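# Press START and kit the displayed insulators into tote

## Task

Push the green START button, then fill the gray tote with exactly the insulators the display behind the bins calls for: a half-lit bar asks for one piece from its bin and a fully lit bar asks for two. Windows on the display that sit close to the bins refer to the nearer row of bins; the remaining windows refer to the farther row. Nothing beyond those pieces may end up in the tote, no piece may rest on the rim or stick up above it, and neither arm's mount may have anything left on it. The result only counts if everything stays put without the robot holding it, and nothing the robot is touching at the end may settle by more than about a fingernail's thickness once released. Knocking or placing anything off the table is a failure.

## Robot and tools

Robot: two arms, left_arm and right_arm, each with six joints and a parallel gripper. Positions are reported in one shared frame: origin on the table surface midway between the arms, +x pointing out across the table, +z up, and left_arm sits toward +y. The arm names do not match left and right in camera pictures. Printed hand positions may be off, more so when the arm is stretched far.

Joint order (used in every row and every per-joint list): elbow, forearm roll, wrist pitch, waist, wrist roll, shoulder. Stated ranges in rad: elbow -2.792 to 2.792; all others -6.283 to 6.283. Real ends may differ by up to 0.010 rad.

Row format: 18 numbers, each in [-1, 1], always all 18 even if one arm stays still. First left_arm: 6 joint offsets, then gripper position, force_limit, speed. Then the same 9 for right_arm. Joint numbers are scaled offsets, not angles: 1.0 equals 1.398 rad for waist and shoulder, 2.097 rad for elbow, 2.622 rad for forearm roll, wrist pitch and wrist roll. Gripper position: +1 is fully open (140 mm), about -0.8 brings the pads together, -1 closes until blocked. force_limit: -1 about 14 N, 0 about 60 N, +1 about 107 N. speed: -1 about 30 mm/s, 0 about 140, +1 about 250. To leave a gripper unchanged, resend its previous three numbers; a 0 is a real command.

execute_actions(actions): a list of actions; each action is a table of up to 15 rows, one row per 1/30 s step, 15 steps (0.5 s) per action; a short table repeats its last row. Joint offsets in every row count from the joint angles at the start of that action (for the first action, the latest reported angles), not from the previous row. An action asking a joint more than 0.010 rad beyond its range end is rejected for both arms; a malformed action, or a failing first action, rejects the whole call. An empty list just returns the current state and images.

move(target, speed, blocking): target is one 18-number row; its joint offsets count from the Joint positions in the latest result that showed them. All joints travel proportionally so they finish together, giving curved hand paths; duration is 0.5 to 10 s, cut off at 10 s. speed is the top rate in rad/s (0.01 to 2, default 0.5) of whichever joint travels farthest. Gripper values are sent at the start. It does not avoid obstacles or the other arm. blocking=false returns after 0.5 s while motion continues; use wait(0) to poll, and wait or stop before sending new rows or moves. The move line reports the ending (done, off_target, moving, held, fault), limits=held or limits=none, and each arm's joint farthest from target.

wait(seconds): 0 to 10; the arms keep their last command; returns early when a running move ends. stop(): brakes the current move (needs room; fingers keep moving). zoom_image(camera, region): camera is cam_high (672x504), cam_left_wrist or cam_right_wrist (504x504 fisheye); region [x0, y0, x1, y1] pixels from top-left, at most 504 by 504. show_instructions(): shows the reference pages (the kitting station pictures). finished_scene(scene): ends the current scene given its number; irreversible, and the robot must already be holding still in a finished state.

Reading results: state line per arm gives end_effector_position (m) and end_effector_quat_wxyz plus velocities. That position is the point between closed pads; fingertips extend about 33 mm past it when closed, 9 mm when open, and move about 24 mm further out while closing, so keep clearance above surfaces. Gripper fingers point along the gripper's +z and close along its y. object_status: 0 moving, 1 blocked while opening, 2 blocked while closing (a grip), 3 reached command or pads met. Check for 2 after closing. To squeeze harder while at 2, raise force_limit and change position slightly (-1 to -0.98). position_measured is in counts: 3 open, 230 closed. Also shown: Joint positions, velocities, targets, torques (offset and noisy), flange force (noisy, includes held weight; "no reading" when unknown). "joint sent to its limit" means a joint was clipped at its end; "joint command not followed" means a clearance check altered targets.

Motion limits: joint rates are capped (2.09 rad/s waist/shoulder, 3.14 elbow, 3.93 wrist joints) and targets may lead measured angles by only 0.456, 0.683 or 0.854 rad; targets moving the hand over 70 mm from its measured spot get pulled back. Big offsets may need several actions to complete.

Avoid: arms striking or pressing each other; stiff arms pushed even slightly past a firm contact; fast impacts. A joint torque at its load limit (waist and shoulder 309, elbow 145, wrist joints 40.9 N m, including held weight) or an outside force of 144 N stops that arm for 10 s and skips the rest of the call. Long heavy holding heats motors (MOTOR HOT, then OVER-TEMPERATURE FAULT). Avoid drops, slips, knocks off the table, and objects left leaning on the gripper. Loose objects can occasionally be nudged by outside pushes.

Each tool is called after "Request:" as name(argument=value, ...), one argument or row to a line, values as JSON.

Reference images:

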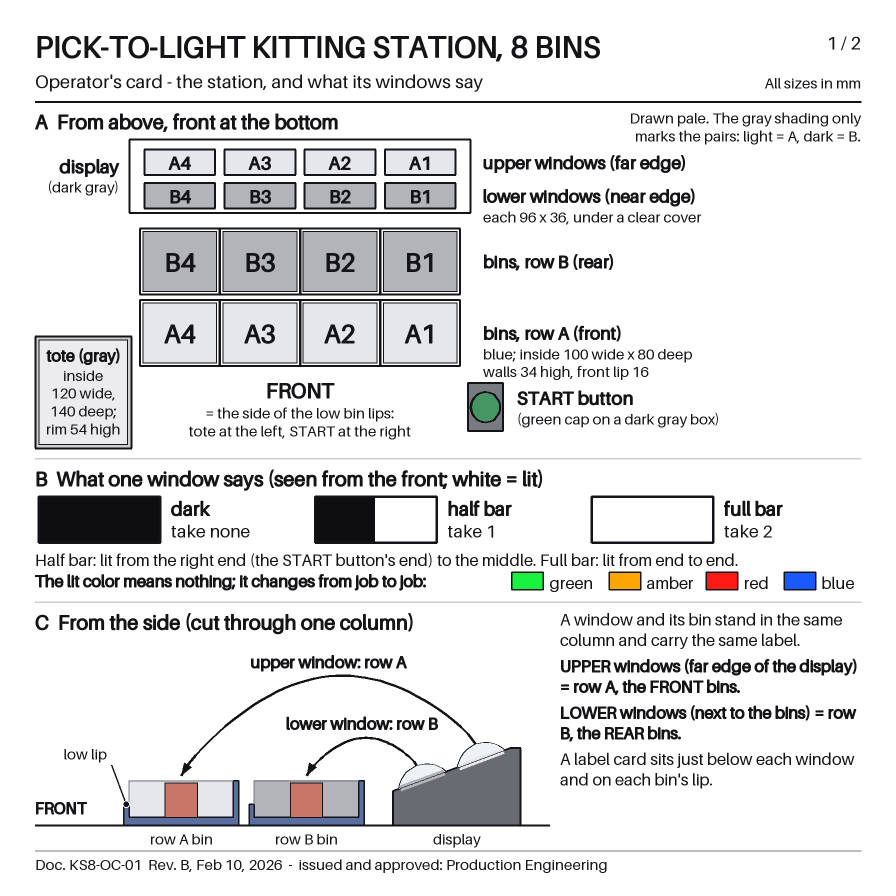

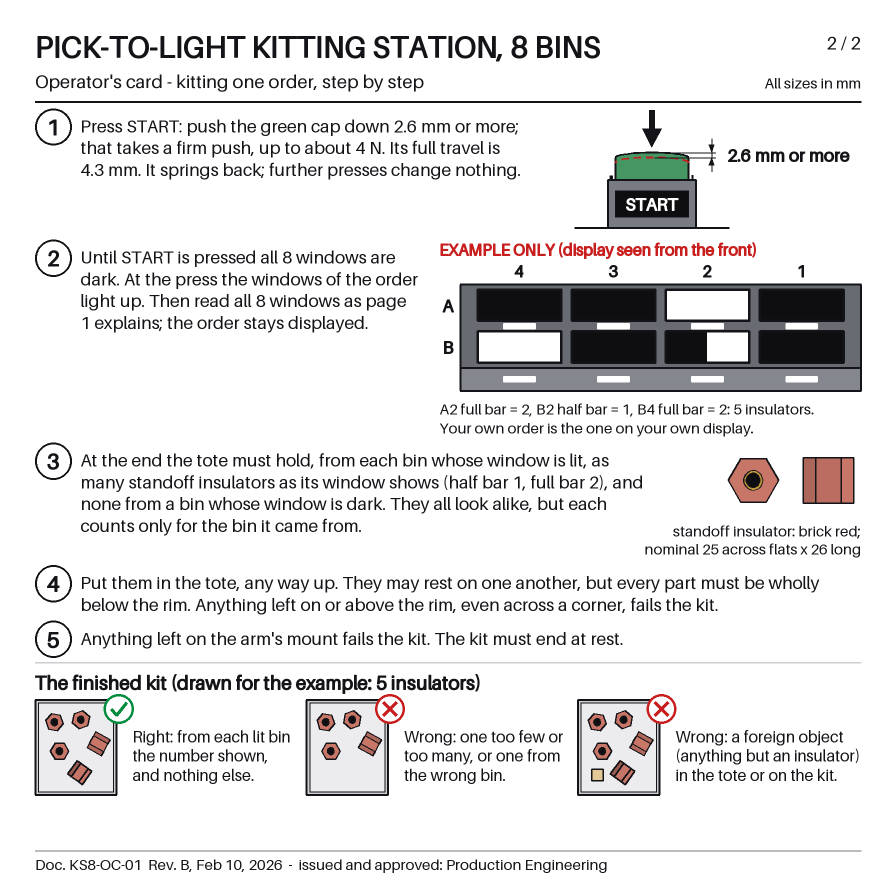

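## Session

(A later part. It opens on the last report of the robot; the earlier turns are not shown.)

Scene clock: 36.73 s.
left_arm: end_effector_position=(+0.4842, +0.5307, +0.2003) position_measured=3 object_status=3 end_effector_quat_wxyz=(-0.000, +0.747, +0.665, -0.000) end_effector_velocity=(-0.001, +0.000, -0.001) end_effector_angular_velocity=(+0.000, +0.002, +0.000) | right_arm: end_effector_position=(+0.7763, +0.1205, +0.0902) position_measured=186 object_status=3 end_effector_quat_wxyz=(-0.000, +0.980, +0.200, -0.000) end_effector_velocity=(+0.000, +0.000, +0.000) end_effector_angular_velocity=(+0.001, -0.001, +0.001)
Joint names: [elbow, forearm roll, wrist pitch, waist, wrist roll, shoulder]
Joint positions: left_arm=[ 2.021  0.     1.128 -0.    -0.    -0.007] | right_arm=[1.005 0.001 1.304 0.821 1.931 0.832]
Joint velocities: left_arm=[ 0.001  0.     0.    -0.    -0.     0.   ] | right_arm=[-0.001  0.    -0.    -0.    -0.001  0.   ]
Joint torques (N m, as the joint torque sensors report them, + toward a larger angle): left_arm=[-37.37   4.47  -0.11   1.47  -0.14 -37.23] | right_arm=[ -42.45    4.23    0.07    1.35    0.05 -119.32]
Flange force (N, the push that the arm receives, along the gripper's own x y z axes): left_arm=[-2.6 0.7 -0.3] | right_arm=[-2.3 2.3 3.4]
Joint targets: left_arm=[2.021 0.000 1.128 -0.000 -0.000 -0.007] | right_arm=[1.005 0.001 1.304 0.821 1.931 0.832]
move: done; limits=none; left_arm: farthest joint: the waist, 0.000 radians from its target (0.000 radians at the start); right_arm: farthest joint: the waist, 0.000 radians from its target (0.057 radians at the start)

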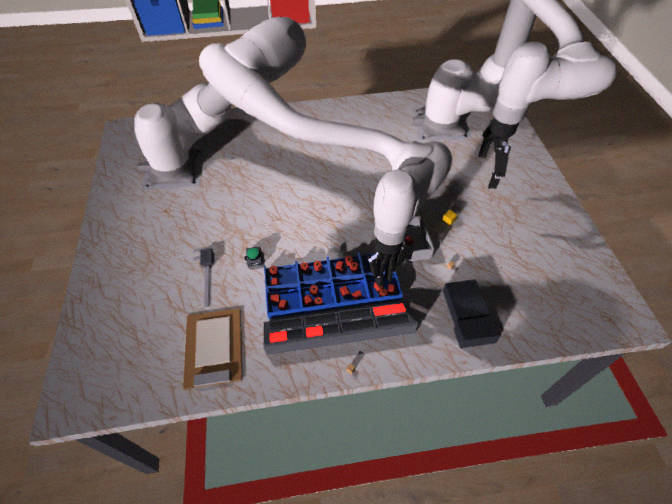

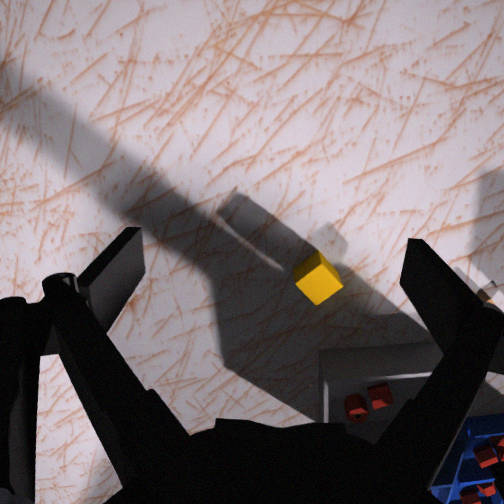

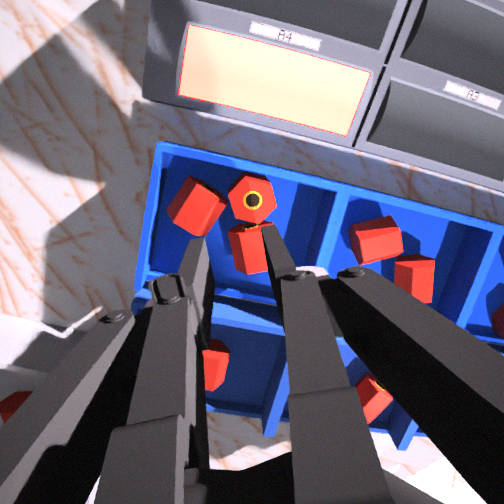

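Request:
move(
  target=[0,0,0,0,0,0,1,0,0,0.0015,0,-0.001,-0.0045,-0.002,0,-0.4,-0.5,0],
  speed=0.1,
)

Request:
move(
  target=[0,0,0,0,0,0,1,0,0,0.0187,0,-0.0249,0,0,0.018,-0.4,-0.5,0],
  speed=0.08,
)

Request:
move(
  target=[0,0,0,0,0,0,1,0,0,0,0,0,0,0,0,-1,-0.5,0],
)

Request:
move(
  target=[0,0,0,0,0,0,1,0,0,-0.0318,0,0.0423,0,0,-0.0318,-1,-0.5,0],
  speed=0.3,
)

Scene clock: 37.87 s.
left_arm: end_effector_position=(+0.4842, +0.5307, +0.2003) position_measured=3 object_status=3 end_effector_quat_wxyz=(-0.000, +0.747, +0.665, -0.000) end_effector_velocity=(+0.000, +0.001, +0.000) end_effector_angular_velocity=(+0.000, -0.000, +0.000) | right_arm: end_effector_position=(+0.7803, +0.1156, +0.0885) position_measured=179 object_status=3 end_effector_quat_wxyz=(-0.000, +0.980, +0.200, -0.000) end_effector_velocity=(+0.000, -0.000, -0.000) end_effector_angular_velocity=(-0.001, -0.000, +0.000)
Joint names: [elbow, forearm roll, wrist pitch, waist, wrist roll, shoulder]
Joint positions: left_arm=[ 2.021  0.     1.128 -0.    -0.    -0.007] | right_arm=[1.008 0.001 1.302 0.815 1.926 0.832]
Joint velocities: left_arm=[-0.     0.    -0.     0.001  0.001  0.   ] | right_arm=[ 0.    -0.001  0.    -0.    -0.     0.   ]
Joint torques (N m, as the joint torque sensors report them, + toward a larger angle): left_arm=[-37.36   4.72  -0.09   1.11  -0.2  -37.33] | right_arm=[ -40.66    4.26   -0.12    1.66    0.09 -118.25]
Flange force (N, the push that the arm receives, along the gripper's own x y z axes): left_arm=[-1.6 1.1 -0.3] | right_arm=[1.8 1.1 1.1]
Joint targets: left_arm=[2.021 0.000 1.128 -0.000 -0.000 -0.007] | right_arm=[1.008 0.001 1.302 0.815 1.926 0.832]
move: done; limits=none; left_arm: farthest joint: the waist, 0.000 radians from its target (0.000 radians at the start); right_arm: farthest joint: the waist, 0.000 radians from its target (0.007 radians at the start)

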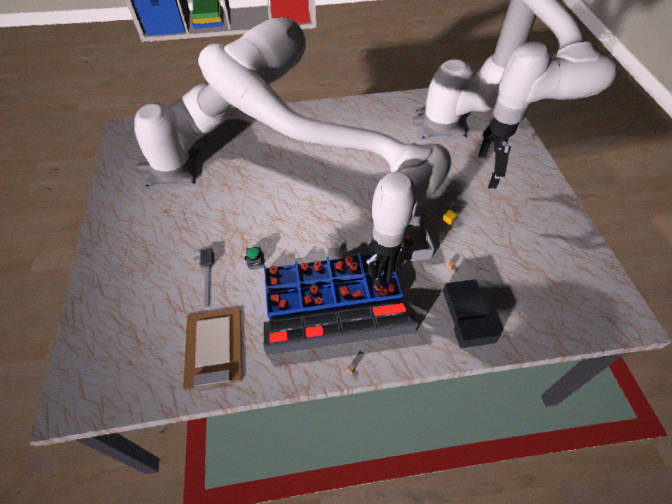

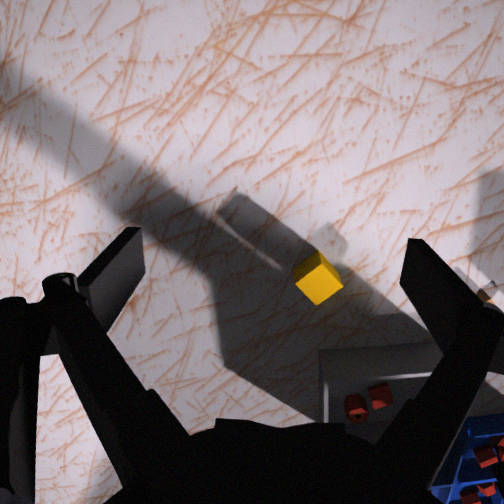

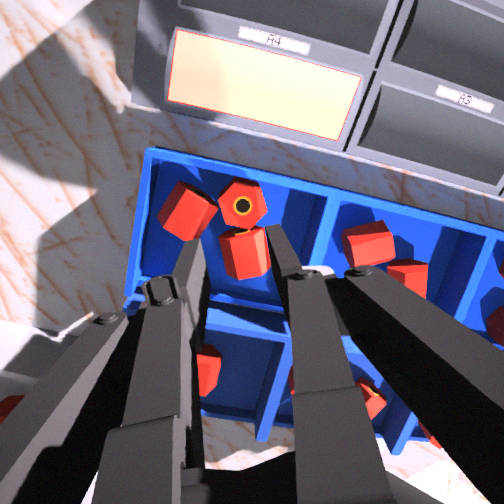

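Scene clock: 48.53 s.
left_arm: end_effector_position=(+0.4842, +0.5307, +0.2003) position_measured=3 object_status=3 end_effector_quat_wxyz=(-0.000, +0.747, +0.665, -0.000) end_effector_velocity=(-0.001, -0.000, -0.001) end_effector_angular_velocity=(+0.000, +0.002, -0.000) | right_arm: end_effector_position=(+0.7821, +0.1174, +0.0640) position_measured=179 object_status=3 end_effector_quat_wxyz=(-0.002, +0.980, +0.200, +0.003) end_effector_velocity=(-0.000, -0.000, -0.000) end_effector_angular_velocity=(+0.000, +0.001, -0.001)
Joint names: [elbow, forearm roll, wrist pitch, waist, wrist roll, shoulder]
Joint positions: left_arm=[ 2.021  0.     1.128 -0.    -0.    -0.007] | right_arm=[1.03  0.001 1.259 0.815 1.926 0.845]
Joint velocities: left_arm=[ 0.002 -0.     0.    -0.     0.     0.   ] | right_arm=[ 0.001  0.001 -0.    -0.     0.    -0.   ]
Joint torques (N m, as the joint torque sensors report them, + toward a larger angle): left_arm=[-37.13   4.45  -0.13  -0.86  -0.16 -36.59] | right_arm=[-31.92   3.96  -1.92   0.37   0.15 -99.4 ]
Flange force (N, the push that the arm receives, along the gripper's own x y z axes): left_arm=[2.0 0.2 -0.8] | right_arm=[-2.1 1.4 -19.0]
Joint targets: left_arm=[2.021 0.000 1.128 -0.000 -0.000 -0.007] | right_arm=[1.030 0.001 1.259 0.815 1.926 0.845]
FORCE FAULT: contact force on the right arm reached its limit, and that arm stopped for 10 seconds. The contact can be on any part of that arm, not only on its tool. That time counts as 19 of the actions that you can send in this scene. That arm's remaining commands of this call were not run. That arm holds still and accepts commands again. Move the arm away from the contact; if what it grips holds it there, let go first. Pushing or pulling that hard again can fault the arm again.
move: fault (right_arm); limits=none; left_arm: farthest joint: the waist, 0.000 radians from its target (0.000 radians at the start); right_arm: farthest joint: the wrist pitch, 0.022 radians from its target (0.065 radians at the start)

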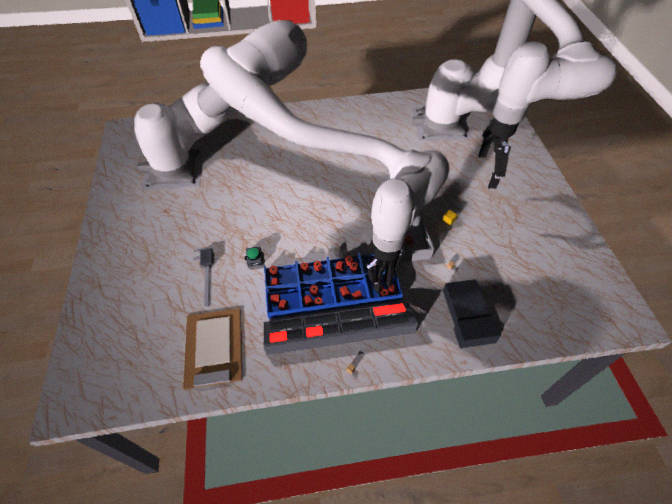

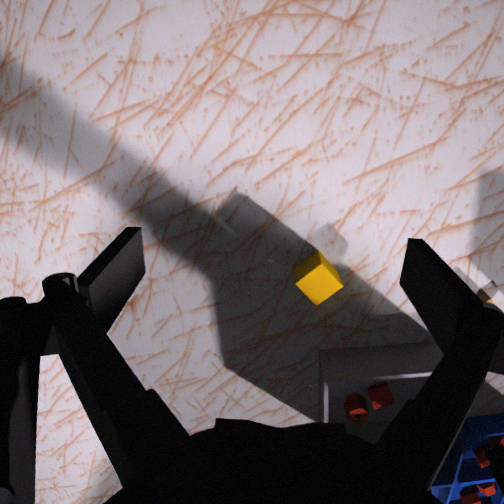

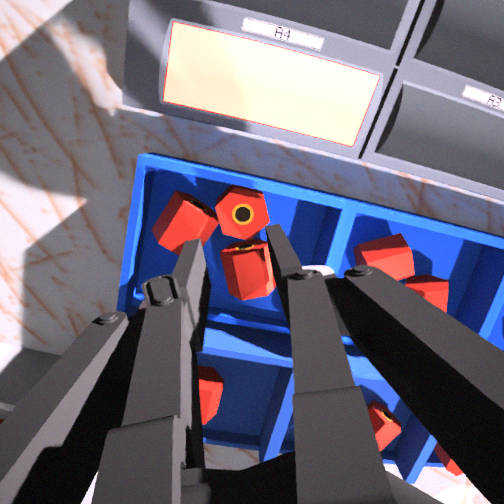

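not run: a fault stop came before this call.

not run: a fault stop came before this call.

Request:
move(
  target=[0,0,0,0,0,0,1,0,0,0,0,0.007,0,0,-0.009,-0.43,-0.5,0],
  speed=0.05,
)

Request:
move(
  target=[0,0,0,0,0,0,1,0,0,0.0057,0,-0.002,0.0018,0.001,-0.0034,-0.43,-0.5,0],
  speed=0.05,
)

Request:
move(
  target=[0,0,0,0,0,0,1,0,0,0.0043,0,-0.006,0,0,0.0048,-0.43,-0.5,0],
  speed=0.03,
)

Scene clock: 49.73 s.
left_arm: end_effector_position=(+0.4842, +0.5307, +0.2003) position_measured=3 object_status=3 end_effector_quat_wxyz=(-0.000, +0.747, +0.665, -0.000) end_effector_velocity=(+0.001, -0.000, +0.001) end_effector_angular_velocity=(-0.000, -0.002, -0.000) | right_arm: end_effector_position=(+0.7785, +0.1139, +0.0765) position_measured=183 object_status=3 end_effector_quat_wxyz=(-0.001, +0.980, +0.200, +0.001) end_effector_velocity=(+0.000, -0.001, +0.000) end_effector_angular_velocity=(-0.001, -0.001, +0.001)
Joint names: [elbow, forearm roll, wrist pitch, waist, wrist roll, shoulder]
Joint positions: left_arm=[ 2.021  0.     1.128 -0.    -0.    -0.007] | right_arm=[1.03  0.001 1.277 0.815 1.926 0.832]
Joint velocities: left_arm=[-0.001 -0.     0.    -0.     0.    -0.   ] | right_arm=[ 0.    -0.001  0.001 -0.    -0.001 -0.   ]
Joint torques (N m, as the joint torque sensors report them, + toward a larger angle): left_arm=[-37.94   4.25  -0.2   -0.35   0.06 -38.11] | right_arm=[ -42.23    4.24    0.48    0.53   -0.14 -117.48]
Flange force (N, the push that the arm receives, along the gripper's own x y z axes): left_arm=[0.7 1.6 0.7] | right_arm=[-6.0 2.9 3.3]
Joint targets: left_arm=[2.021 0.000 1.128 -0.000 -0.000 -0.007] | right_arm=[1.030 0.001 1.277 0.815 1.926 0.832]
move: done; limits=none; left_arm: farthest joint: the waist, 0.000 radians from its target (0.000 radians at the start); right_arm: farthest joint: the waist, 0.000 radians from its target (0.000 radians at the start)

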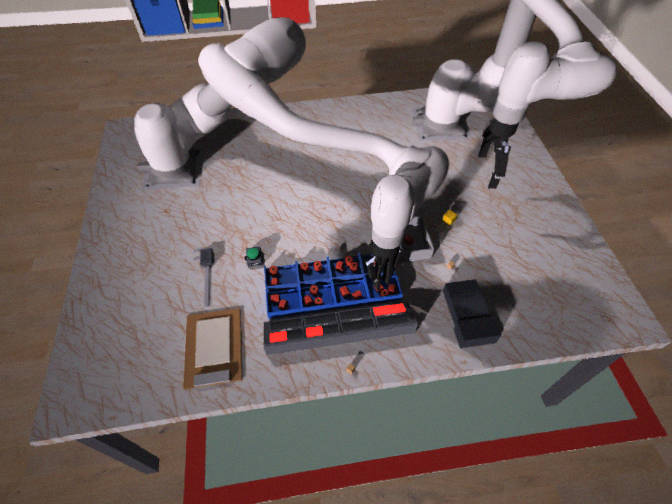

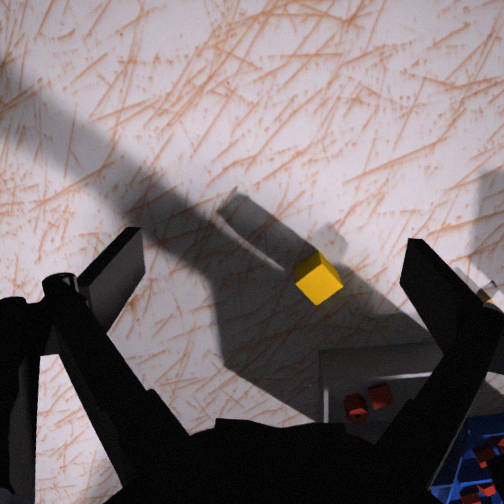

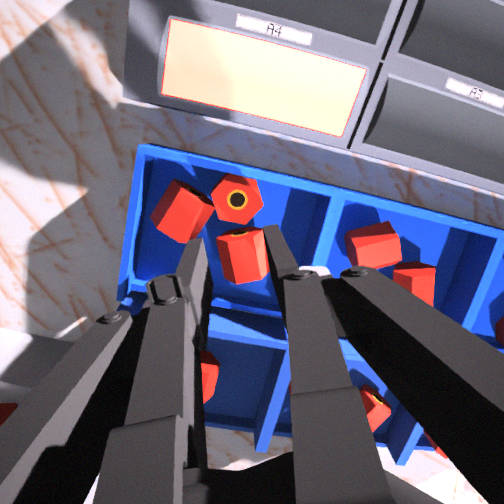

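Scene clock: 50.43 s.
left_arm: end_effector_position=(+0.4842, +0.5307, +0.2003) position_measured=3 object_status=3 end_effector_quat_wxyz=(-0.000, +0.747, +0.665, -0.000) end_effector_velocity=(-0.000, -0.000, -0.000) end_effector_angular_velocity=(+0.000, +0.000, -0.000) | right_arm: end_effector_position=(+0.7739, +0.1130, +0.0749) position_measured=183 object_status=3 end_effector_quat_wxyz=(-0.000, +0.980, +0.200, -0.000) end_effector_velocity=(+0.000, -0.001, -0.001) end_effector_angular_velocity=(-0.002, -0.001, -0.000)
Joint names: [elbow, forearm roll, wrist pitch, waist, wrist roll, shoulder]
Joint positions: left_arm=[ 2.021  0.     1.128 -0.    -0.    -0.007] | right_arm=[1.042 0.001 1.272 0.817 1.929 0.828]
Joint velocities: left_arm=[ 0.001  0.    -0.    -0.001 -0.    -0.   ] | right_arm=[ 0.002 -0.002 -0.001  0.     0.001 -0.   ]
Joint torques (N m, as the joint torque sensors report them, + toward a larger angle): left_arm=[-37.97   4.49   0.04  -2.22  -0.11 -39.23] | right_arm=[ -39.45    3.76    0.17   -2.06   -0.24 -120.98]
Flange force (N, the push that the arm receives, along the gripper's own x y z axes): left_arm=[4.7 3.3 2.3] | right_arm=[8.3 -5.9 2.7]
Joint targets: left_arm=[2.021 0.000 1.128 -0.000 -0.000 -0.007] | right_arm=[1.042 0.001 1.272 0.818 1.929 0.828]
move: done; limits=none; left_arm: farthest joint: the waist, 0.000 radians from its target (0.000 radians at the start); right_arm: farthest joint: the waist, 0.000 radians from its target (0.003 radians at the start)

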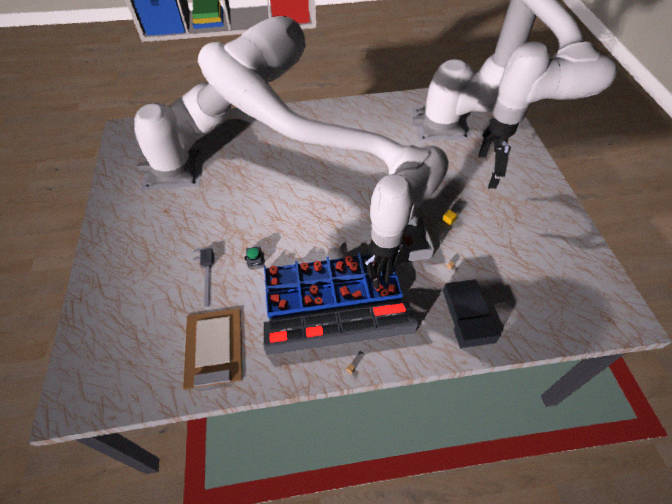

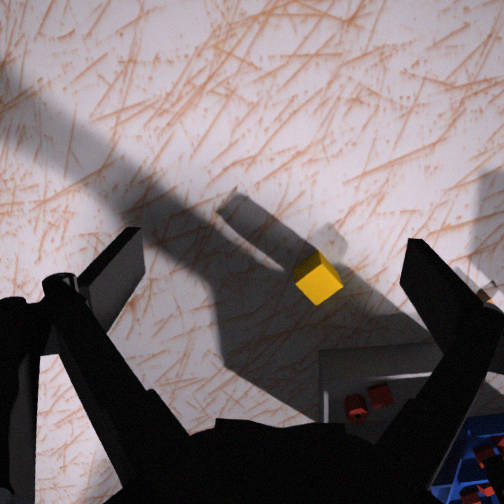

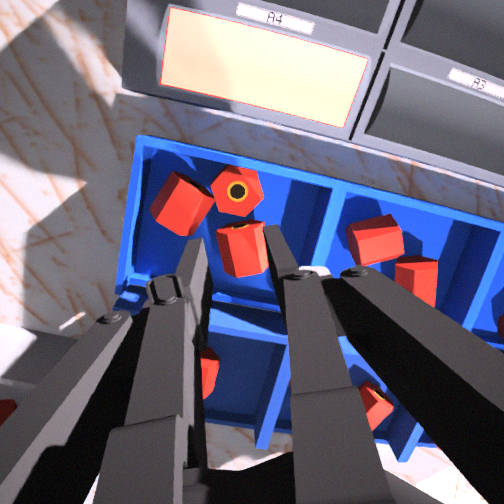

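Scene clock: 51.20 s.
left_arm: end_effector_position=(+0.4842, +0.5307, +0.2003) position_measured=3 object_status=3 end_effector_quat_wxyz=(-0.000, +0.747, +0.665, -0.000) end_effector_velocity=(-0.001, -0.000, -0.001) end_effector_angular_velocity=(+0.000, +0.001, -0.000) | right_arm: end_effector_position=(+0.7741, +0.1131, +0.0635) position_measured=183 object_status=3 end_effector_quat_wxyz=(-0.000, +0.980, +0.200, -0.000) end_effector_velocity=(-0.000, -0.000, -0.001) end_effector_angular_velocity=(-0.001, +0.000, -0.001)
Joint names: [elbow, forearm roll, wrist pitch, waist, wrist roll, shoulder]
Joint positions: left_arm=[ 2.021  0.     1.128 -0.    -0.    -0.007] | right_arm=[1.051 0.001 1.256 0.817 1.929 0.834]
Joint velocities: left_arm=[ 0.001  0.    -0.001 -0.    -0.     0.   ] | right_arm=[ 0.001 -0.    -0.     0.     0.002  0.   ]
Joint torques (N m, as the joint torque sensors report them, + toward a larger angle): left_arm=[-37.04   4.23  -0.1   -0.72  -0.1  -37.58] | right_arm=[ -40.87    4.3     0.26    2.62    0.21 -120.19]
Flange force (N, the push that the arm receives, along the gripper's own x y z axes): left_arm=[1.7 2.2 0.0] | right_arm=[3.1 1.8 3.6]
Joint targets: left_arm=[2.021 0.000 1.128 -0.000 -0.000 -0.007] | right_arm=[1.051 0.001 1.256 0.817 1.929 0.834]
move: done; limits=none; left_arm: farthest joint: the waist, 0.000 radians from its target (0.000 radians at the start); right_arm: farthest joint: the waist, 0.000 radians from its target (0.000 radians at the start)

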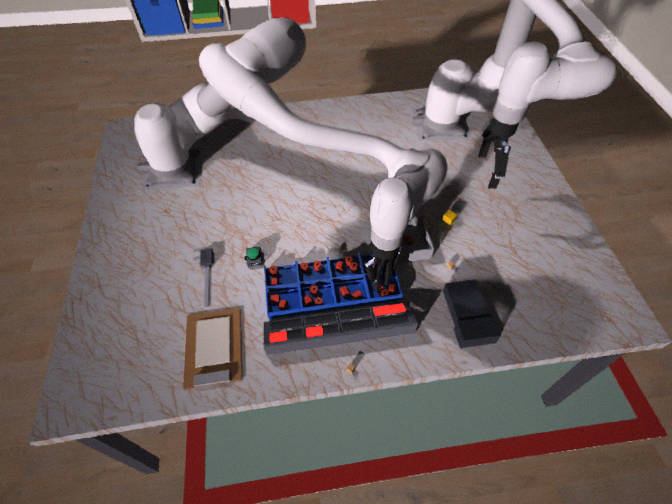

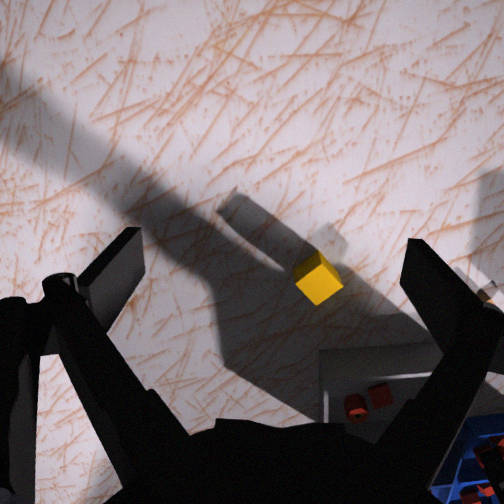

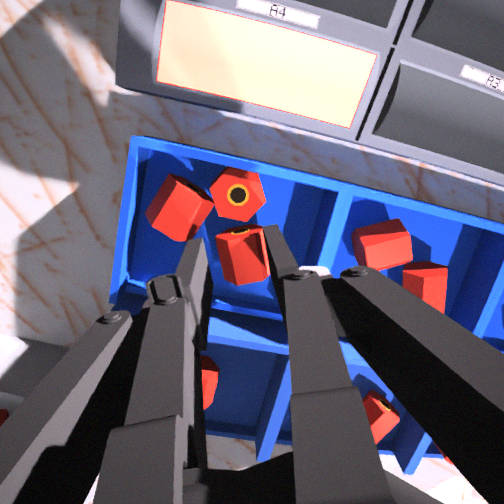

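Small steps.

Request:
move(
  target=[0,0,0,0,0,0,1,0,0,0.0011,0,-0.0015,0,0,0.0012,-0.43,-0.5,0],
  speed=0.02,
)

Request:
move(
  target=[0,0,0,0,0,0,1,0,0,0.0011,0,-0.0015,0,0,0.0012,-0.43,-0.5,0],
  speed=0.02,
)

Scene clock: 53.20 s.
left_arm: end_effector_position=(+0.4842, +0.5307, +0.2003) position_measured=3 object_status=3 end_effector_quat_wxyz=(-0.000, +0.747, +0.665, -0.000) end_effector_velocity=(+0.000, +0.000, -0.000) end_effector_angular_velocity=(+0.000, -0.001, +0.000) | right_arm: end_effector_position=(+0.7741, +0.1131, +0.0606) position_measured=183 object_status=3 end_effector_quat_wxyz=(-0.000, +0.980, +0.200, -0.000) end_effector_velocity=(+0.000, +0.000, +0.000) end_effector_angular_velocity=(+0.000, -0.000, +0.002)
Joint names: [elbow, forearm roll, wrist pitch, waist, wrist roll, shoulder]
Joint positions: left_arm=[ 2.021  0.     1.128 -0.    -0.    -0.007] | right_arm=[1.053 0.001 1.253 0.817 1.929 0.836]
Joint velocities: left_arm=[ 0.     0.    -0.001  0.    -0.    -0.   ] | right_arm=[-0.    -0.     0.    -0.    -0.002  0.   ]
Joint torques (N m, as the joint torque sensors report them, + toward a larger angle): left_arm=[-37.1    4.55  -0.02  -0.08  -0.12 -37.89] | right_arm=[ -40.29    3.97   -0.08   -2.31   -0.05 -118.15]
Flange force (N, the push that the arm receives, along the gripper's own x y z axes): left_arm=[0.7 2.3 0.2] | right_arm=[0.0 -2.6 1.4]
Joint targets: left_arm=[2.021 0.000 1.128 -0.000 -0.000 -0.007] | right_arm=[1.053 0.001 1.253 0.817 1.929 0.836]
move: done; limits=none; left_arm: farthest joint: the waist, 0.000 radians from its target (0.000 radians at the start); right_arm: farthest joint: the waist, 0.000 radians from its target (0.000 radians at the start)

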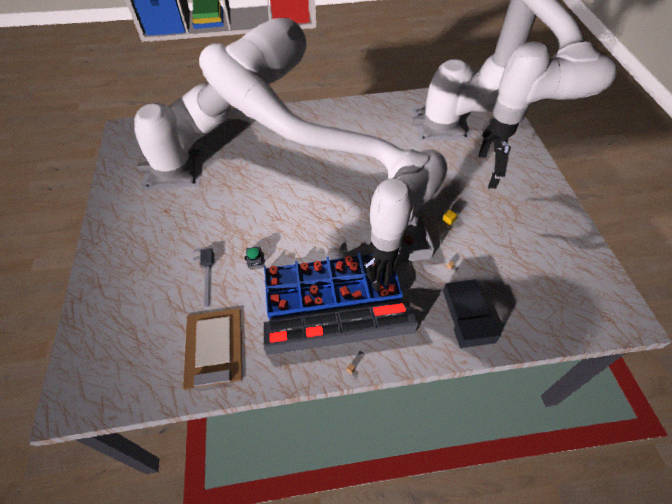

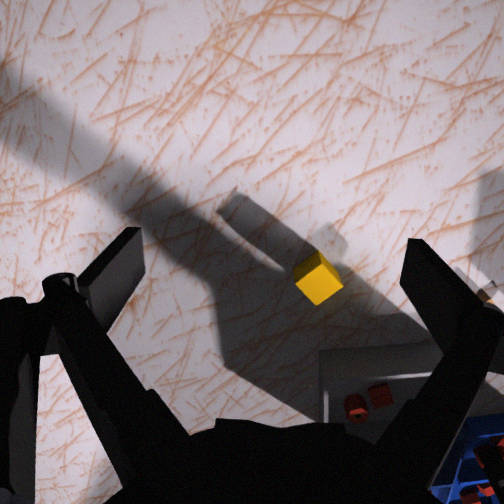

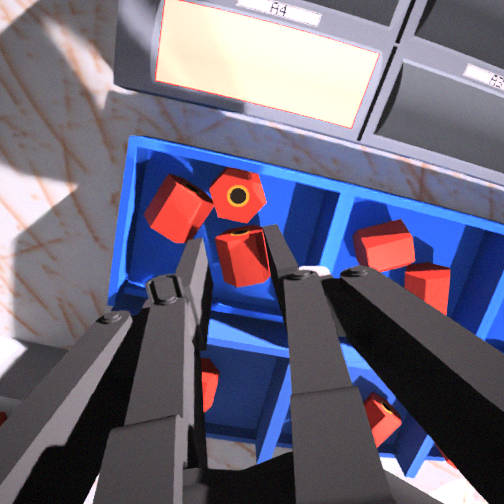

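Scene clock: 53.90 s.
left_arm: end_effector_position=(+0.4842, +0.5307, +0.2003) position_measured=3 object_status=3 end_effector_quat_wxyz=(-0.000, +0.747, +0.665, -0.000) end_effector_velocity=(-0.000, +0.000, -0.000) end_effector_angular_velocity=(+0.000, +0.000, +0.000) | right_arm: end_effector_position=(+0.7740, +0.1131, +0.0577) position_measured=183 object_status=3 end_effector_quat_wxyz=(-0.000, +0.980, +0.200, -0.000) end_effector_velocity=(+0.000, +0.000, -0.000) end_effector_angular_velocity=(+0.000, -0.000, -0.001)
Joint names: [elbow, forearm roll, wrist pitch, waist, wrist roll, shoulder]
Joint positions: left_arm=[ 2.021  0.     1.128 -0.    -0.    -0.007] | right_arm=[1.056 0.001 1.249 0.817 1.929 0.838]
Joint velocities: left_arm=[ 0. -0.  0.  0.  0. -0.] | right_arm=[-0.    -0.    -0.001  0.     0.001  0.   ]
Joint torques (N m, as the joint torque sensors report them, + toward a larger angle): left_arm=[-37.14   4.43  -0.13   0.36  -0.07 -37.57] | right_arm=[ -40.33    4.01   -0.09    1.      0.15 -120.79]
Flange force (N, the push that the arm receives, along the gripper's own x y z axes): left_arm=[-0.4 1.7 -0.4] | right_arm=[5.2 -0.9 3.1]
Joint targets: left_arm=[2.021 0.000 1.128 -0.000 -0.000 -0.007] | right_arm=[1.056 0.001 1.249 0.817 1.929 0.838]
move: done; limits=none; left_arm: farthest joint: the waist, 0.000 radians from its target (0.000 radians at the start); right_arm: farthest joint: the waist, 0.000 radians from its target (0.000 radians at the start)

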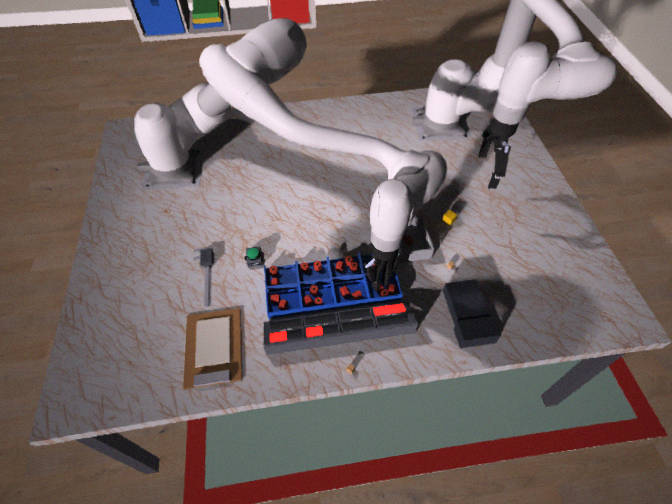

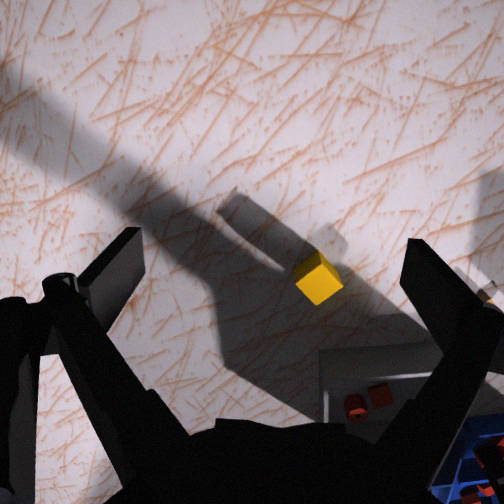

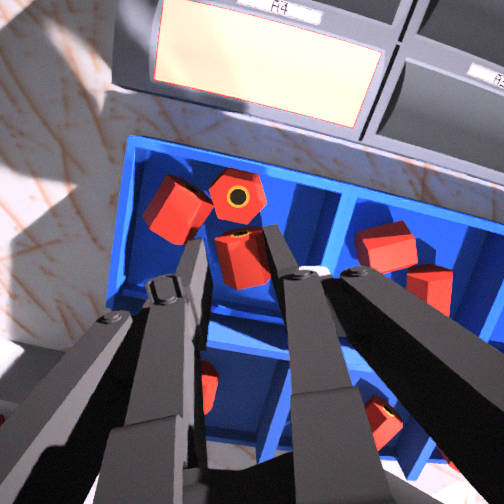

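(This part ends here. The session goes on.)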